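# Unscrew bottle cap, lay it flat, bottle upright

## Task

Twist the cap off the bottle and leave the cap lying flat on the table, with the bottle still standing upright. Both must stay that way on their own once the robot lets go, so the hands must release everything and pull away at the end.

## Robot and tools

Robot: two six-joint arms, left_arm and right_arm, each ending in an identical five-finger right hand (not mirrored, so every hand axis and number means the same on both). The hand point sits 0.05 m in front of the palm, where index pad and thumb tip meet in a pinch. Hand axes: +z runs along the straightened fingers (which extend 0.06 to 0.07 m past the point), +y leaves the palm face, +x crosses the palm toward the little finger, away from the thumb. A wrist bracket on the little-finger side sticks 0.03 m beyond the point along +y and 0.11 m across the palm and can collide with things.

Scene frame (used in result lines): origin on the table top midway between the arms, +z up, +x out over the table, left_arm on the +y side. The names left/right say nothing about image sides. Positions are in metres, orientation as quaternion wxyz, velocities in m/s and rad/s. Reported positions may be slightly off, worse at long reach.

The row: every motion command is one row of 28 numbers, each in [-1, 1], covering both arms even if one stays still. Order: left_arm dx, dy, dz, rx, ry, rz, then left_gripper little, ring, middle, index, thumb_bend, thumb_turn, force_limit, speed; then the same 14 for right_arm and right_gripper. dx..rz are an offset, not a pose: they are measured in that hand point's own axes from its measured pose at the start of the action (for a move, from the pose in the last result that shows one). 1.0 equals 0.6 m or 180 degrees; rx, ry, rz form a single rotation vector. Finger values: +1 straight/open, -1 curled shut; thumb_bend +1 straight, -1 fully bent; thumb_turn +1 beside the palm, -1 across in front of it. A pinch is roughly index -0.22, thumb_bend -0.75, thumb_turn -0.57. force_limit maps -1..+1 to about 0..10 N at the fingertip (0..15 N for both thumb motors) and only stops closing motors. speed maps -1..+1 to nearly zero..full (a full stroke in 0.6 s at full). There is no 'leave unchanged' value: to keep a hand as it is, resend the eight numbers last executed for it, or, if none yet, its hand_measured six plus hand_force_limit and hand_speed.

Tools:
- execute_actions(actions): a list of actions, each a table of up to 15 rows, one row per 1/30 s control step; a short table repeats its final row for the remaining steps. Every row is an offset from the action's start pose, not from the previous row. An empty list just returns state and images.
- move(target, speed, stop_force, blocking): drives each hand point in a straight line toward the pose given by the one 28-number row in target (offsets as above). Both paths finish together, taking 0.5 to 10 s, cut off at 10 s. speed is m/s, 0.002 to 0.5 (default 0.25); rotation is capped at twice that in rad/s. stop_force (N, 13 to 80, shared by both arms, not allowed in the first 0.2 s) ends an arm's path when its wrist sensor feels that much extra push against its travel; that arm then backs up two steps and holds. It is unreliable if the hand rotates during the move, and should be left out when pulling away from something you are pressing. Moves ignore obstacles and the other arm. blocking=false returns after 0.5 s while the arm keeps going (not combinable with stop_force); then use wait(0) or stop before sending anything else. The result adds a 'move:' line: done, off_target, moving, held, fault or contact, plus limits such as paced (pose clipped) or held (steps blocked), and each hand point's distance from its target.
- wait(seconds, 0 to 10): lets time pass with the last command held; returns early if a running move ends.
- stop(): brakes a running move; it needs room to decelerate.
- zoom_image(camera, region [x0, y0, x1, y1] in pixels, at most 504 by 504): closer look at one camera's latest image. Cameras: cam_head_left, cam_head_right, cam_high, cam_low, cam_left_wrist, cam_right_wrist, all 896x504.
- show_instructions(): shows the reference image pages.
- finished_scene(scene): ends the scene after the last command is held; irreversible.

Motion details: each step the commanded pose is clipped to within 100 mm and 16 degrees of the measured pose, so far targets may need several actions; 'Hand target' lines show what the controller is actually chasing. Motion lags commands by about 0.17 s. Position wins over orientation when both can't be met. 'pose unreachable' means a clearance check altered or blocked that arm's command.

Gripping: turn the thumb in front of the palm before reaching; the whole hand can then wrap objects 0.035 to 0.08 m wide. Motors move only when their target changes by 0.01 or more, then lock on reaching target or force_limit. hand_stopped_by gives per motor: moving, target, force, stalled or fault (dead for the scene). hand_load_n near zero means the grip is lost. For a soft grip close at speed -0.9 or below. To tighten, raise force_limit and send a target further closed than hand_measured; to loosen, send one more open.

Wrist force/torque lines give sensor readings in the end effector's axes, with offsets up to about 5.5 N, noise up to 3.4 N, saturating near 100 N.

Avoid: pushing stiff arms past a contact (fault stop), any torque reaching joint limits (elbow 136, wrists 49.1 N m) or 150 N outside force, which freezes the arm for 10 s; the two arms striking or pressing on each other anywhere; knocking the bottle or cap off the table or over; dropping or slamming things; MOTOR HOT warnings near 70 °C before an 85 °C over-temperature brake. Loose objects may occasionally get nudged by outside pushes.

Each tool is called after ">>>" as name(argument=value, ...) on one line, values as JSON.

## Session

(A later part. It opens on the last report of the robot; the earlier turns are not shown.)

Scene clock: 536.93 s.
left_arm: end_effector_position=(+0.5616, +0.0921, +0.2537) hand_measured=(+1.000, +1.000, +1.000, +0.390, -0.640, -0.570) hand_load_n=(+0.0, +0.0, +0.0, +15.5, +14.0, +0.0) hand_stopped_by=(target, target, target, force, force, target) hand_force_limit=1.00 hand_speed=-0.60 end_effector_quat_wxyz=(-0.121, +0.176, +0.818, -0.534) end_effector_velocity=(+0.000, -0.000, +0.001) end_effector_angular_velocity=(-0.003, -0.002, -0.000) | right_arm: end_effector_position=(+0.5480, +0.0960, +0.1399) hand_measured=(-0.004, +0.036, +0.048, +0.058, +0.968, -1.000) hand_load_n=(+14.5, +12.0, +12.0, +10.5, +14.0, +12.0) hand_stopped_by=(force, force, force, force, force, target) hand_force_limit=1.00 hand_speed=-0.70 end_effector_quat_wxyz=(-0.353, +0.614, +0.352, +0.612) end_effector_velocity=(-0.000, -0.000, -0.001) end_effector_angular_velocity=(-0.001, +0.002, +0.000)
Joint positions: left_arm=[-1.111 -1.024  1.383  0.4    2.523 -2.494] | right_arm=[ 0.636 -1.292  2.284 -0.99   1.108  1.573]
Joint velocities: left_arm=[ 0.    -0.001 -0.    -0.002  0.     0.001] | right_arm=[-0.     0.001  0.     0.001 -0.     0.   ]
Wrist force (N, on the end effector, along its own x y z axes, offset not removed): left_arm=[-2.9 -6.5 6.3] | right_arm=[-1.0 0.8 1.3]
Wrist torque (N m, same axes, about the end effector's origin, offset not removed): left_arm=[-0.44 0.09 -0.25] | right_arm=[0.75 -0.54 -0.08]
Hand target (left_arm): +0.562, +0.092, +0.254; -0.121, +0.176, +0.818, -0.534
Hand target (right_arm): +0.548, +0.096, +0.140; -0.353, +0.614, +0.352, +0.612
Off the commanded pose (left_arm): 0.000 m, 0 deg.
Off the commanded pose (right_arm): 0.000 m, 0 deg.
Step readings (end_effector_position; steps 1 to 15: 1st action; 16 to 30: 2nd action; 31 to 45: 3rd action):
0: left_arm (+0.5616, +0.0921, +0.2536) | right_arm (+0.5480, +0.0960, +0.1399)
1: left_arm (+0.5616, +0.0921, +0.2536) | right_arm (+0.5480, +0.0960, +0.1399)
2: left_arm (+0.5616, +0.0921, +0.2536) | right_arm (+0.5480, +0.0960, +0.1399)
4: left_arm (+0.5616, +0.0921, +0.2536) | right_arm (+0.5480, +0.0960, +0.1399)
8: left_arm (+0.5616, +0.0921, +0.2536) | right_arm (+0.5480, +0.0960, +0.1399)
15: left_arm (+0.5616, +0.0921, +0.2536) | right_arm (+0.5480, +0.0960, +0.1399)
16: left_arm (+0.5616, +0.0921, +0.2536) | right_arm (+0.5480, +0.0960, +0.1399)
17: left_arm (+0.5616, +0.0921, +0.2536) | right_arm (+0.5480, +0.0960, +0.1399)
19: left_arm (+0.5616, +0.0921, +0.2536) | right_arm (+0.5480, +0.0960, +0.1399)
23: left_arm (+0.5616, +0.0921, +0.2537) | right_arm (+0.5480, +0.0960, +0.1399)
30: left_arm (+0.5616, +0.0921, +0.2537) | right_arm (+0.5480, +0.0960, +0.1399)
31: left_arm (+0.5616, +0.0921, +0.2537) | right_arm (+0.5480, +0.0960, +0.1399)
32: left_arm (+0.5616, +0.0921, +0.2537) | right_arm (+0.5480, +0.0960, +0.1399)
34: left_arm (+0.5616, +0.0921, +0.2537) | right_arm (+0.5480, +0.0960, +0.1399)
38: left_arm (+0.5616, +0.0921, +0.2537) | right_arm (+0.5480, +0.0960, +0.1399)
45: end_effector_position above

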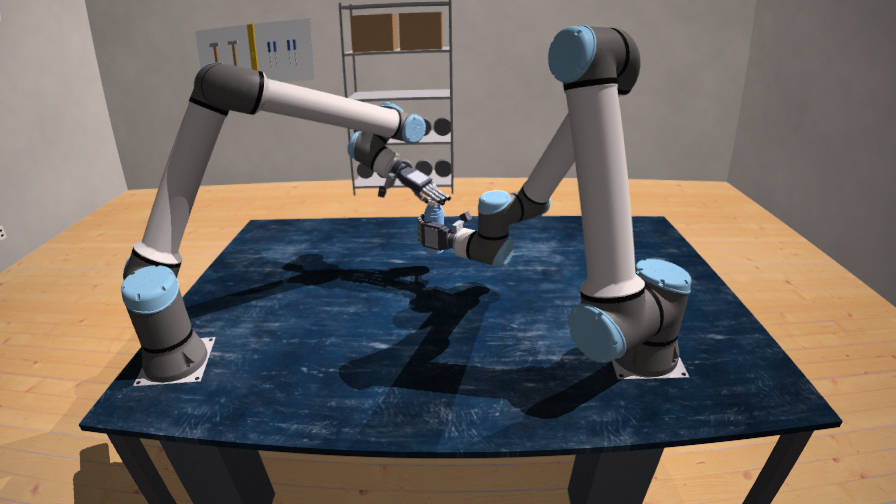

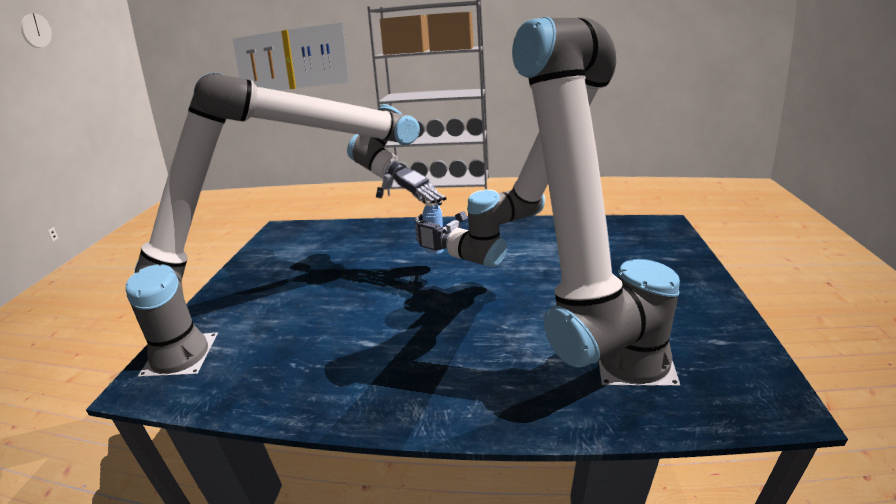

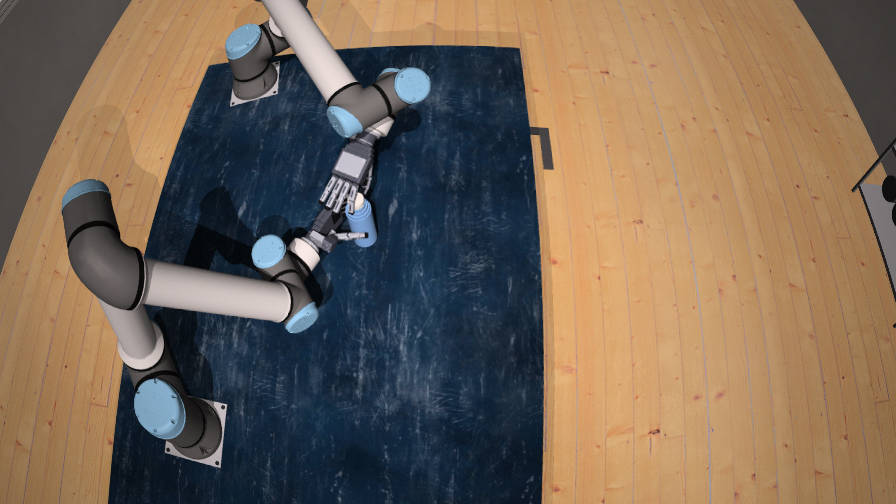

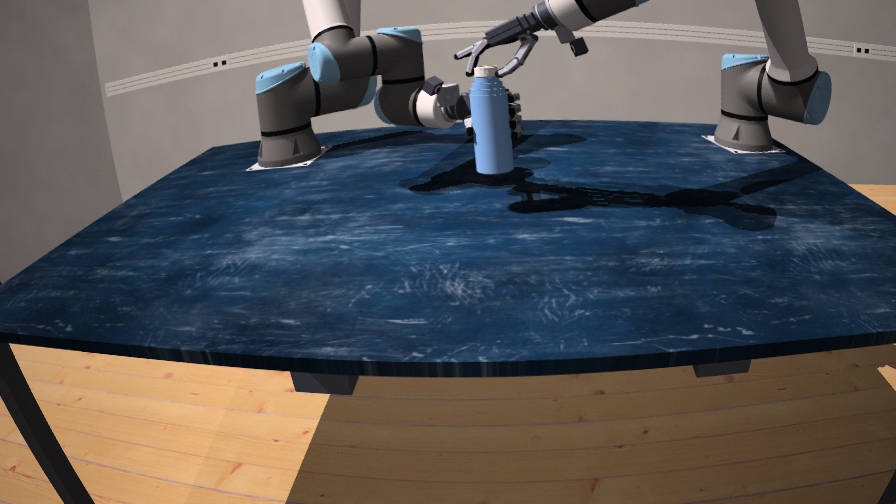

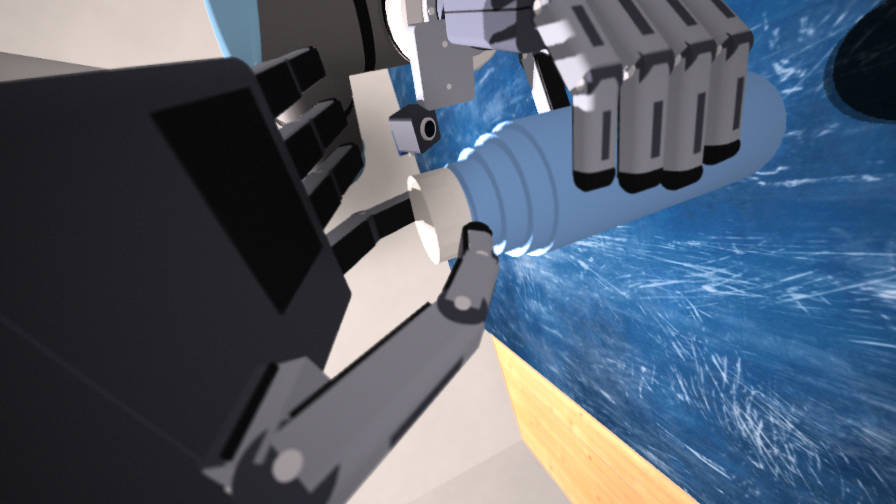

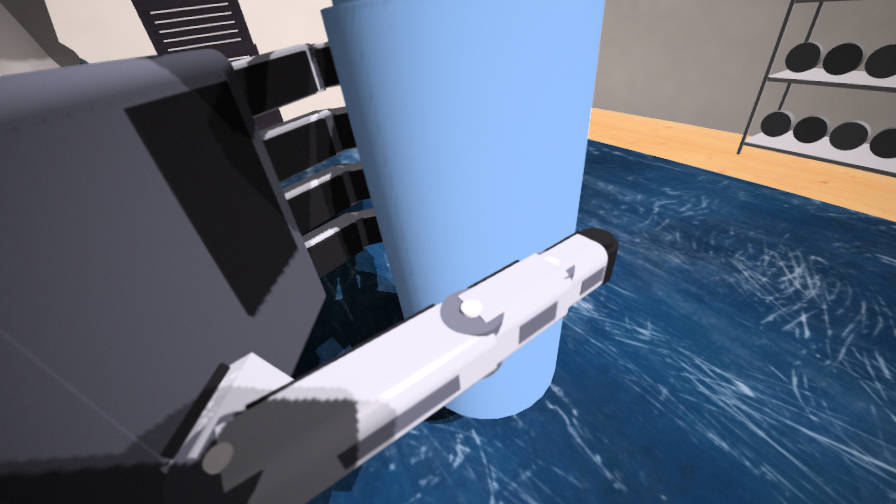

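>>> move(target=[0.0150,-0.0021,0.0035,0,-0.1661,-0.0776,1,1,1,-0.5,-1,-0.57,1,-0.6, 0,0,0,0,0,0,-0.98,-0.98,-0.98,-0.98,0.0,-1,1,-0.7], speed=0.35)

>>> move(target=[0.0150,-0.0021,0.0035,0,-0.1661,-0.0776,1,1,1,-0.5,-1,-0.57,1,-0.6, 0,0,0,0,0,0,-0.98,-0.98,-0.98,-0.98,0.0,-1,1,-0.7], speed=0.35)

>>> move(target=[0.0109,-0.0015,0.0021,0,-0.1258,-0.0587,1,1,1,-0.5,-1,-0.57,1,-0.6, 0,0,0,0,0,0,-0.98,-0.98,-0.98,-0.98,0.0,-1,1,-0.7], speed=0.35)

Scene clock: 552.77 s.
left_arm: end_effector_position=(+0.5524, +0.0935, +0.2546) hand_measured=(+1.000, +1.000, +1.000, +0.390, -0.640, -0.570) hand_load_n=(+0.0, +0.0, +0.0, +15.0, +11.0, -1.0) hand_stopped_by=(target, target, target, force, force, target) hand_force_limit=1.00 hand_speed=-0.60 end_effector_quat_wxyz=(+0.030, -0.067, +0.836, -0.544) end_effector_velocity=(+0.000, +0.001, -0.001) end_effector_angular_velocity=(+0.001, -0.002, +0.012) | right_arm: end_effector_position=(+0.5480, +0.0960, +0.1399) hand_measured=(-0.004, +0.036, +0.048, +0.058, +0.968, -1.000) hand_load_n=(+12.0, +10.5, +12.0, +11.5, +13.5, +14.0) hand_stopped_by=(force, force, force, force, force, target) hand_force_limit=1.00 hand_speed=-0.70 end_effector_quat_wxyz=(-0.353, +0.614, +0.352, +0.612) end_effector_velocity=(+0.000, +0.000, +0.001) end_effector_angular_velocity=(+0.001, -0.002, +0.000)
Joint positions: left_arm=[-1.264 -1.239  1.659  0.026  1.909 -3.009] | right_arm=[ 0.636 -1.292  2.284 -0.99   1.108  1.573]
Joint velocities: left_arm=[-0.003 -0.002  0.004 -0.004 -0.014 -0.005] | right_arm=[ 0.    -0.001 -0.001  0.     0.    -0.   ]
Wrist force (N, on the end effector, along its own x y z axes, offset not removed): left_arm=[11.3 -6.3 2.8] | right_arm=[-4.5 0.2 4.7]
Wrist torque (N m, same axes, about the end effector's origin, offset not removed): left_arm=[0.54 -1.02 0.41] | right_arm=[0.06 -1.12 0.49]
Hand target (left_arm): +0.552, +0.094, +0.254; +0.030, -0.068, +0.836, -0.544
Hand target (right_arm): +0.548, +0.096, +0.140; -0.353, +0.614, +0.352, +0.612
Off the commanded pose (left_arm): 0.001 m, 0 deg.
Off the commanded pose (right_arm): 0.000 m, 0 deg.
move: done

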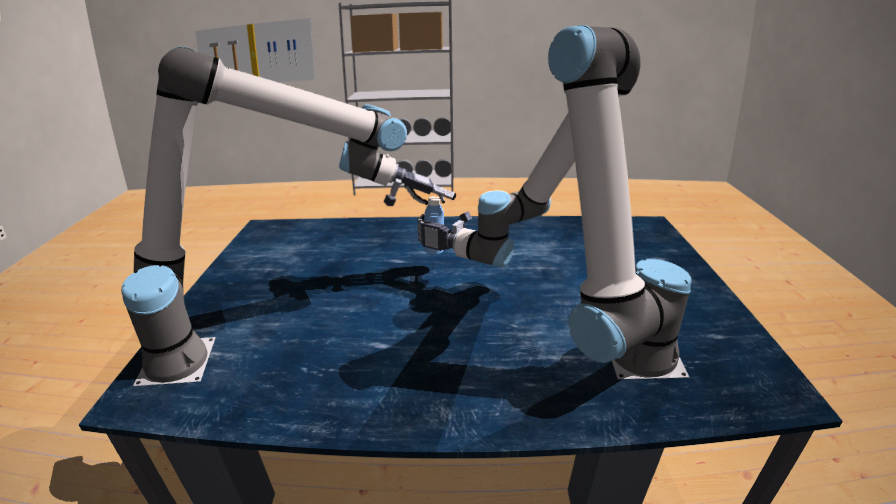

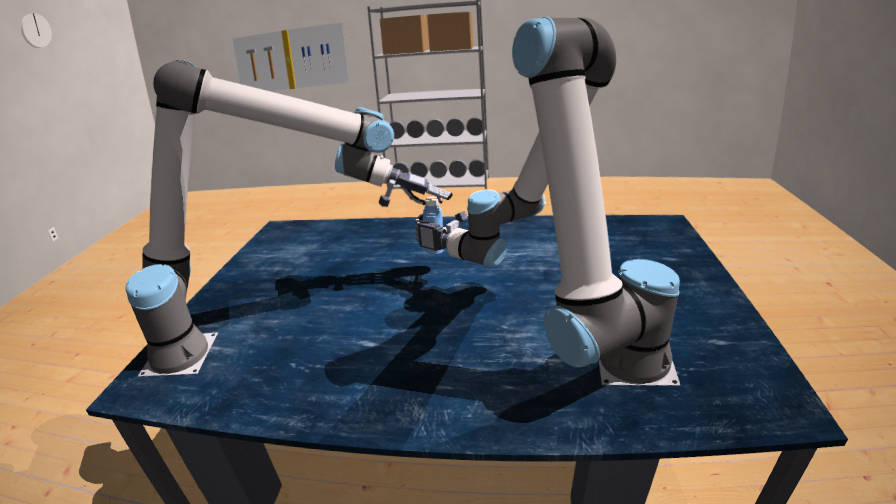

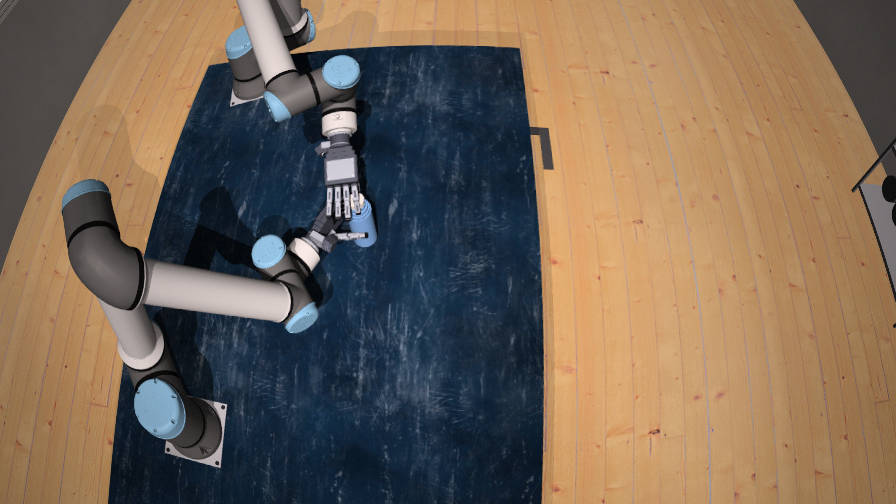

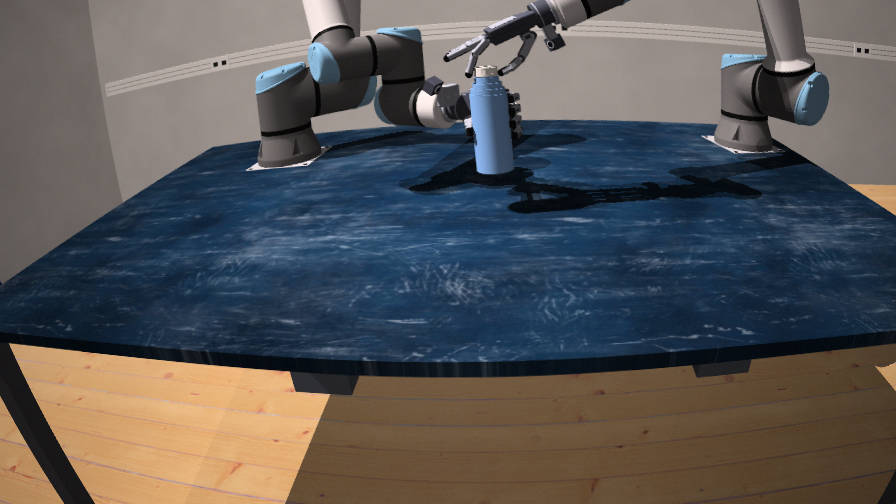

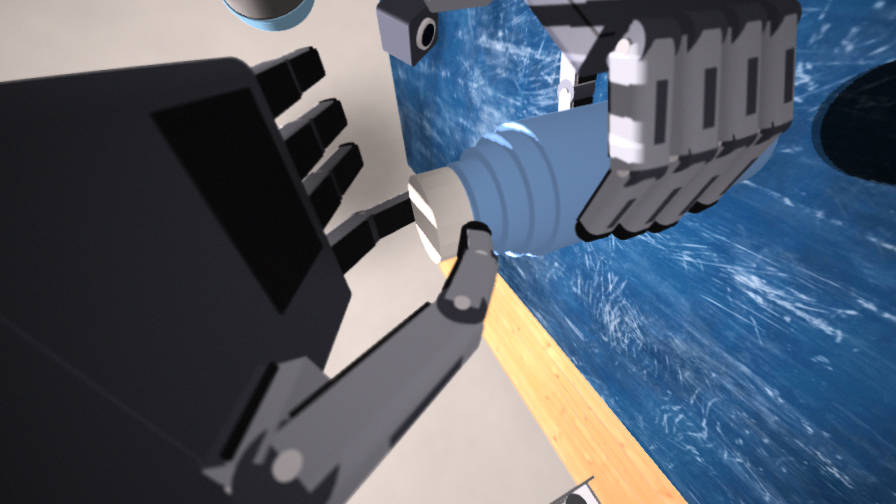

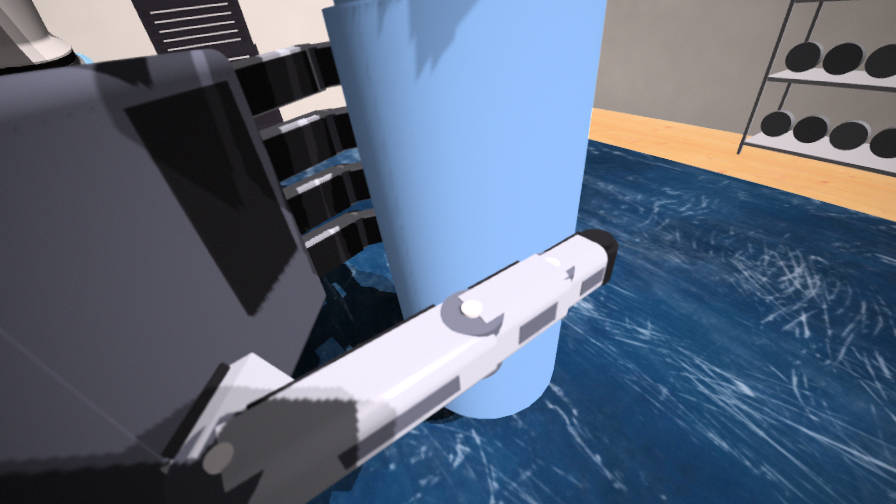

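Scene clock: 554.17 s.
left_arm: end_effector_position=(+0.5435, +0.0898, +0.2552) hand_measured=(+1.000, +1.000, +1.000, +0.390, -0.640, -0.570) hand_load_n=(+0.0, +0.0, +0.0, +13.5, +11.0, -1.0) hand_stopped_by=(target, target, target, force, force, target) hand_force_limit=1.00 hand_speed=-0.60 end_effector_quat_wxyz=(+0.178, -0.304, +0.786, -0.508) end_effector_velocity=(+0.001, +0.000, +0.001) end_effector_angular_velocity=(+0.001, +0.001, +0.016) | right_arm: end_effector_position=(+0.5480, +0.0960, +0.1399) hand_measured=(-0.004, +0.036, +0.048, +0.058, +0.968, -1.000) hand_load_n=(+11.5, +10.5, +11.5, +11.5, +13.5, +14.5) hand_stopped_by=(force, force, force, force, force, target) hand_force_limit=1.00 hand_speed=-0.70 end_effector_quat_wxyz=(-0.353, +0.614, +0.352, +0.612) end_effector_velocity=(+0.000, +0.000, -0.000) end_effector_angular_velocity=(-0.000, +0.000, +0.000)
Joint positions: left_arm=[-1.463 -1.26   1.682  0.044  1.211 -3.349] | right_arm=[ 0.636 -1.292  2.284 -0.99   1.108  1.573]
Joint velocities: left_arm=[-0.003  0.002 -0.004  0.007 -0.017 -0.009] | right_arm=[ 0.     0.001 -0.001  0.    -0.    -0.   ]
Wrist force (N, on the end effector, along its own x y z axes, offset not removed): left_arm=[6.0 -8.6 -5.3] | right_arm=[-13.5 1.7 6.0]
Wrist torque (N m, same axes, about the end effector's origin, offset not removed): left_arm=[0.31 0.13 0.22] | right_arm=[0.24 0.39 -0.12]
Hand target (left_arm): +0.544, +0.090, +0.255; +0.178, -0.305, +0.786, -0.508
Hand target (right_arm): +0.548, +0.096, +0.140; -0.353, +0.614, +0.352, +0.612
Off the commanded pose (left_arm): 0.000 m, 0 deg.
Off the commanded pose (right_arm): 0.000 m, 0 deg.
move: done

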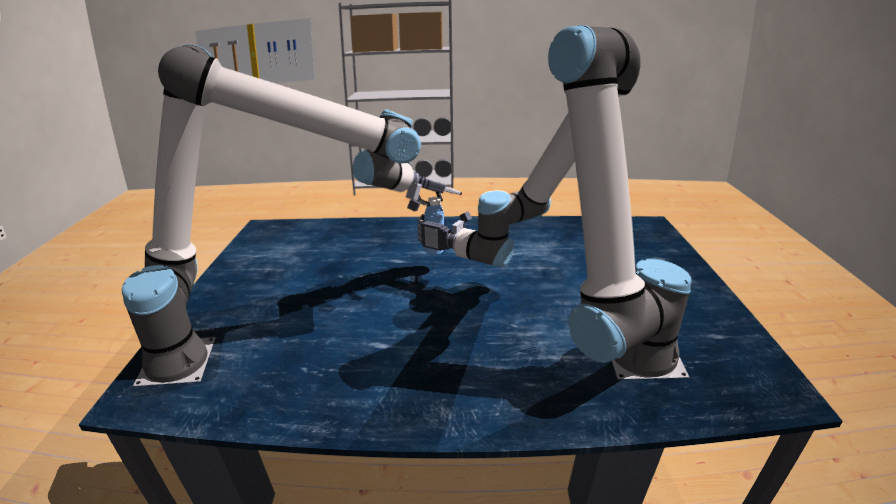

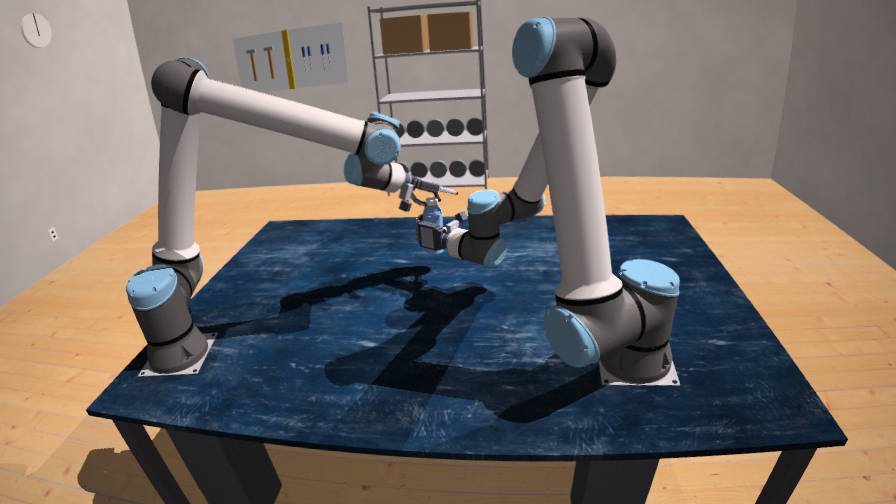

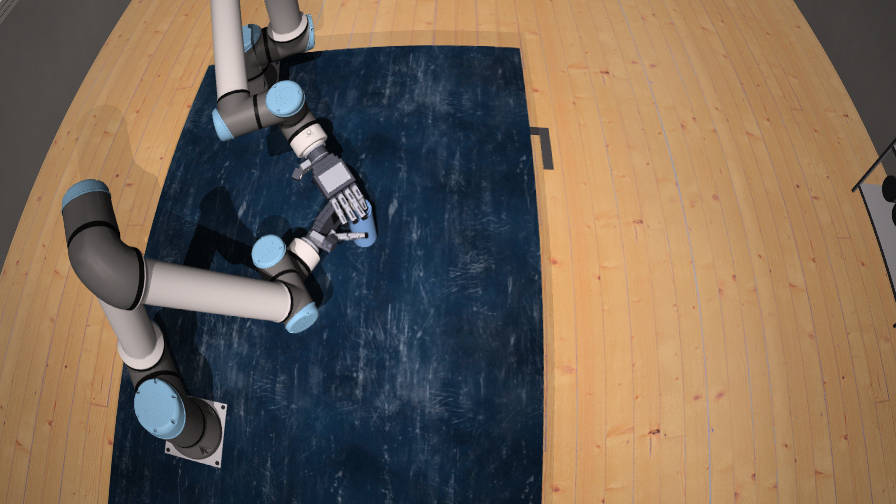

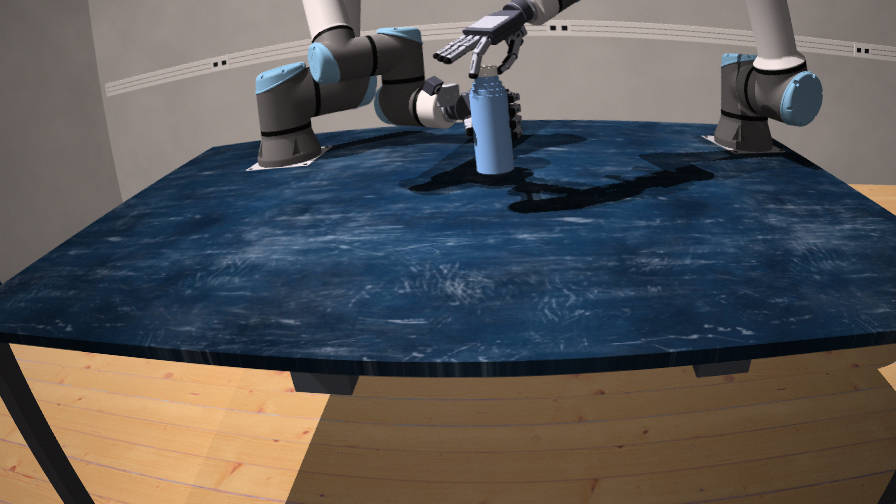

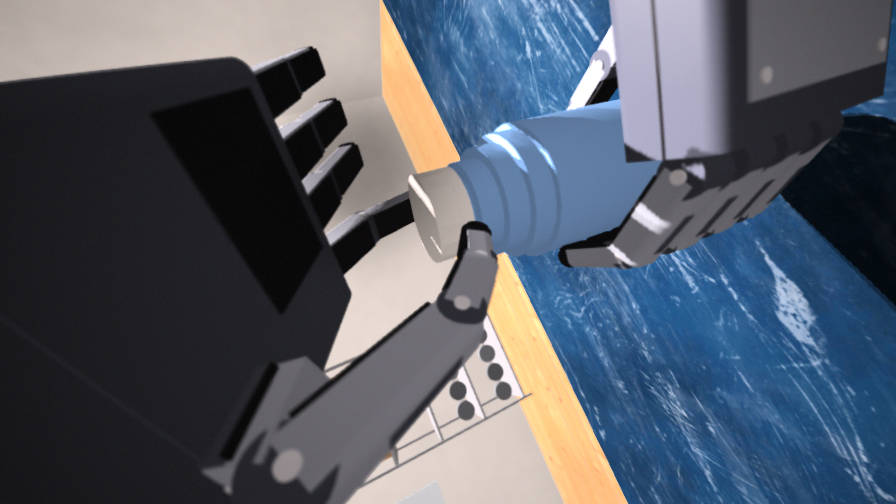

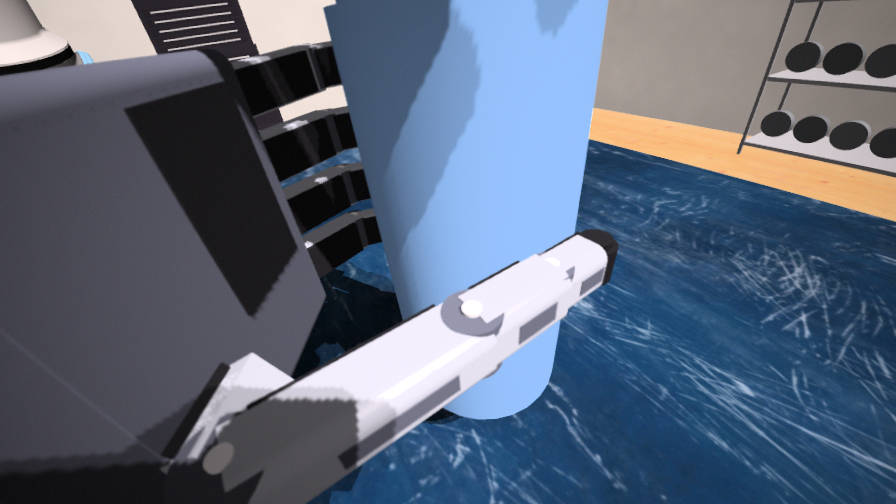

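Scene clock: 555.40 s.
left_arm: end_effector_position=(+0.5395, +0.0843, +0.2555) hand_measured=(+1.000, +1.000, +1.000, +0.390, -0.640, -0.570) hand_load_n=(+0.0, +0.0, +0.0, +12.0, +12.0, -1.0) hand_stopped_by=(target, target, target, force, force, target) hand_force_limit=1.00 hand_speed=-0.60 end_effector_quat_wxyz=(+0.281, -0.468, +0.704, -0.453) end_effector_velocity=(+0.000, -0.000, +0.000) end_effector_angular_velocity=(+0.001, +0.005, +0.012) | right_arm: end_effector_position=(+0.5480, +0.0960, +0.1399) hand_measured=(-0.004, +0.036, +0.048, +0.058, +0.968, -1.000) hand_load_n=(+11.5, +11.0, +11.5, +11.0, +13.5, +13.5) hand_stopped_by=(force, force, force, force, force, target) hand_force_limit=1.00 hand_speed=-0.70 end_effector_quat_wxyz=(-0.353, +0.614, +0.352, +0.612) end_effector_velocity=(+0.000, +0.000, -0.000) end_effector_angular_velocity=(+0.001, +0.001, +0.000)
Joint positions: left_arm=[-1.565 -1.138  1.529  0.286  0.758 -3.701] | right_arm=[ 0.636 -1.292  2.284 -0.99   1.108  1.573]
Joint velocities: left_arm=[-0.001  0.006 -0.009  0.017 -0.007 -0.017] | right_arm=[ 0.     0.001 -0.001  0.    -0.     0.001]
Wrist force (N, on the end effector, along its own x y z axes, offset not removed): left_arm=[2.9 -5.2 -1.4] | right_arm=[-5.9 5.1 0.7]
Wrist torque (N m, same axes, about the end effector's origin, offset not removed): left_arm=[-0.06 0.34 0.23] | right_arm=[1.04 -0.50 0.62]
Hand target (left_arm): +0.539, +0.084, +0.255; +0.281, -0.469, +0.704, -0.453
Hand target (right_arm): +0.548, +0.096, +0.140; -0.353, +0.614, +0.352, +0.612
Off the commanded pose (left_arm): 0.000 m, 0 deg.
Off the commanded pose (right_arm): 0.000 m, 0 deg.
move: done

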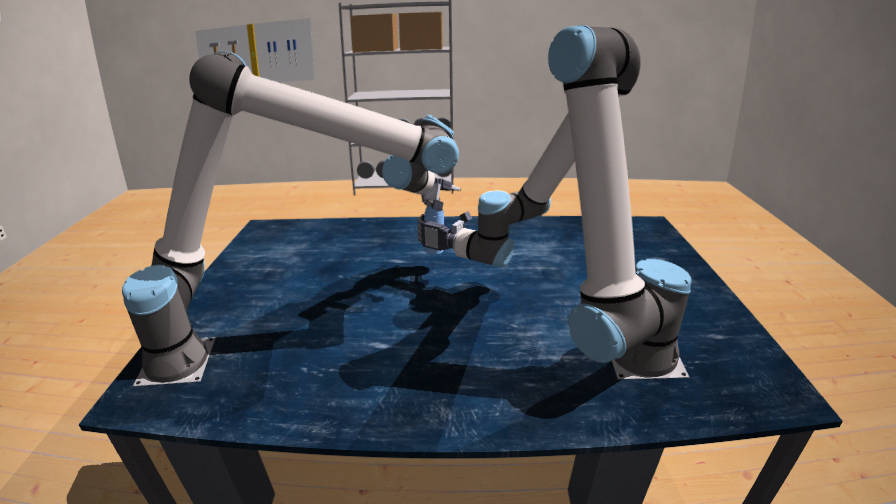

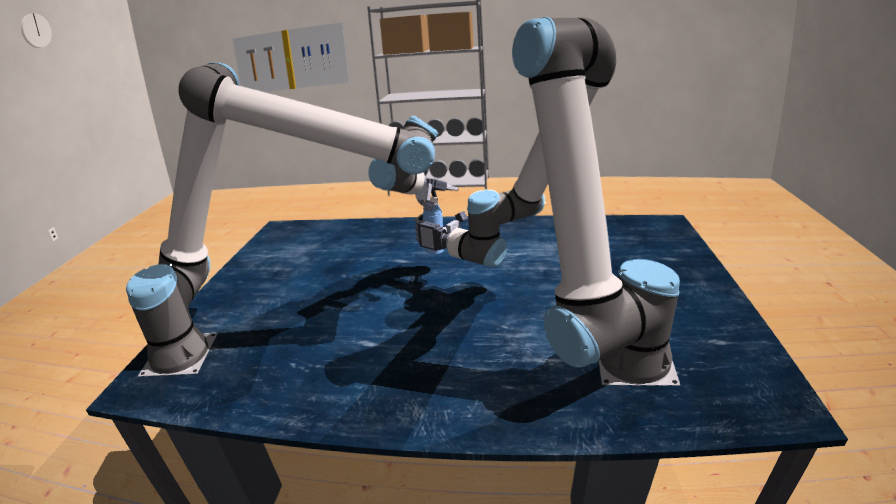

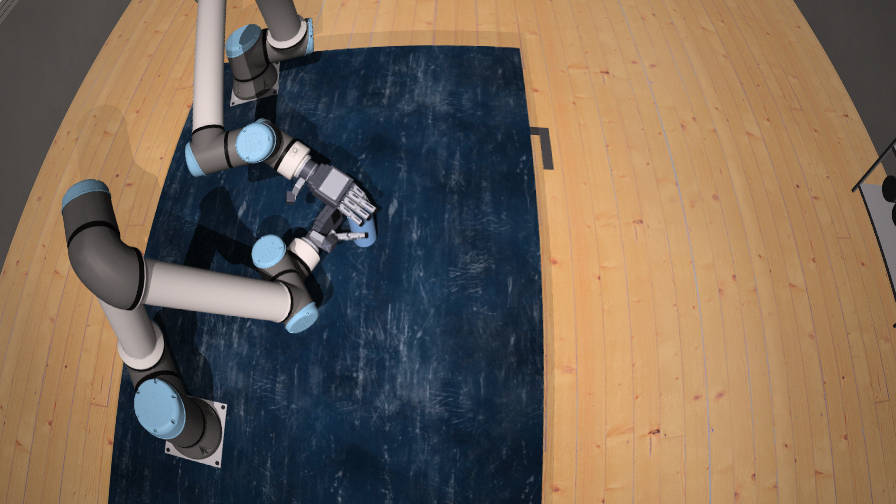

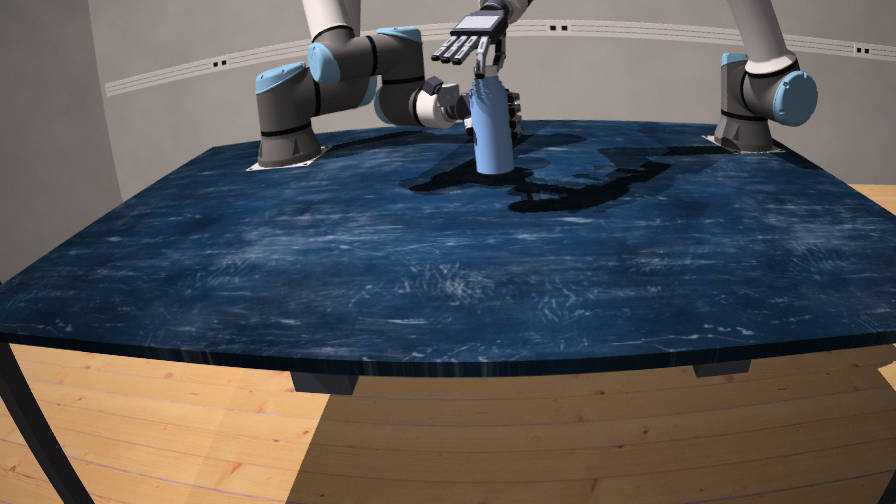

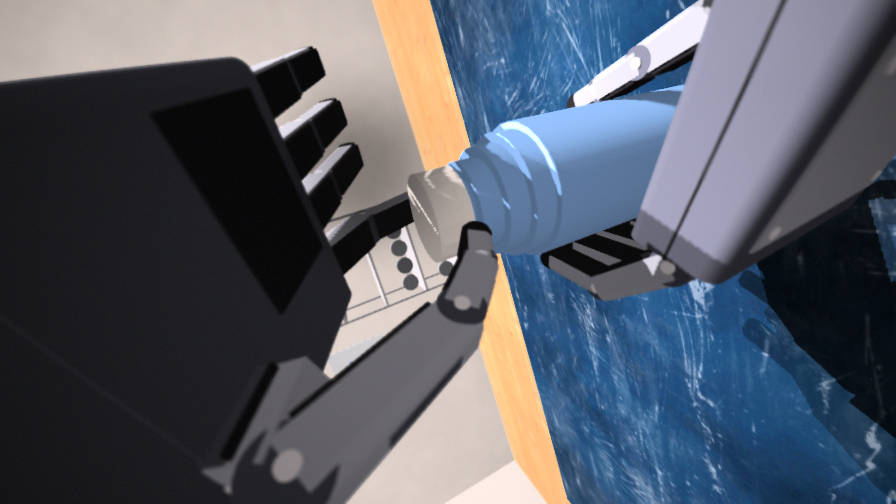

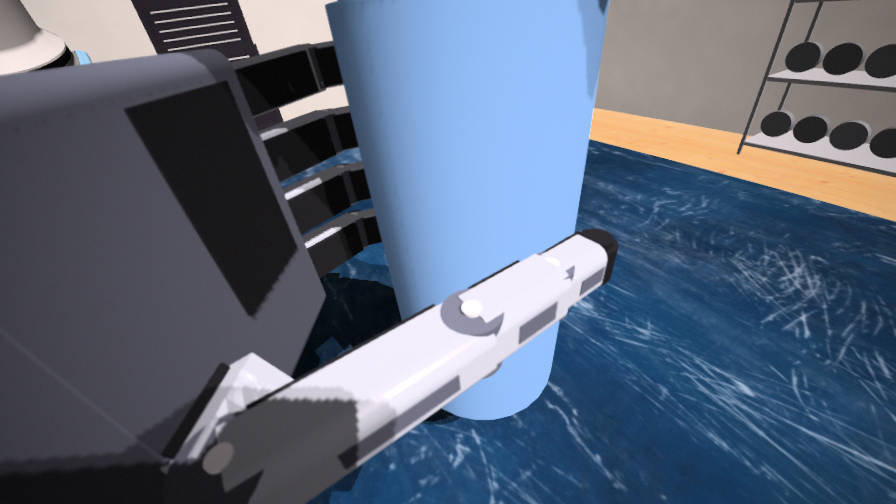

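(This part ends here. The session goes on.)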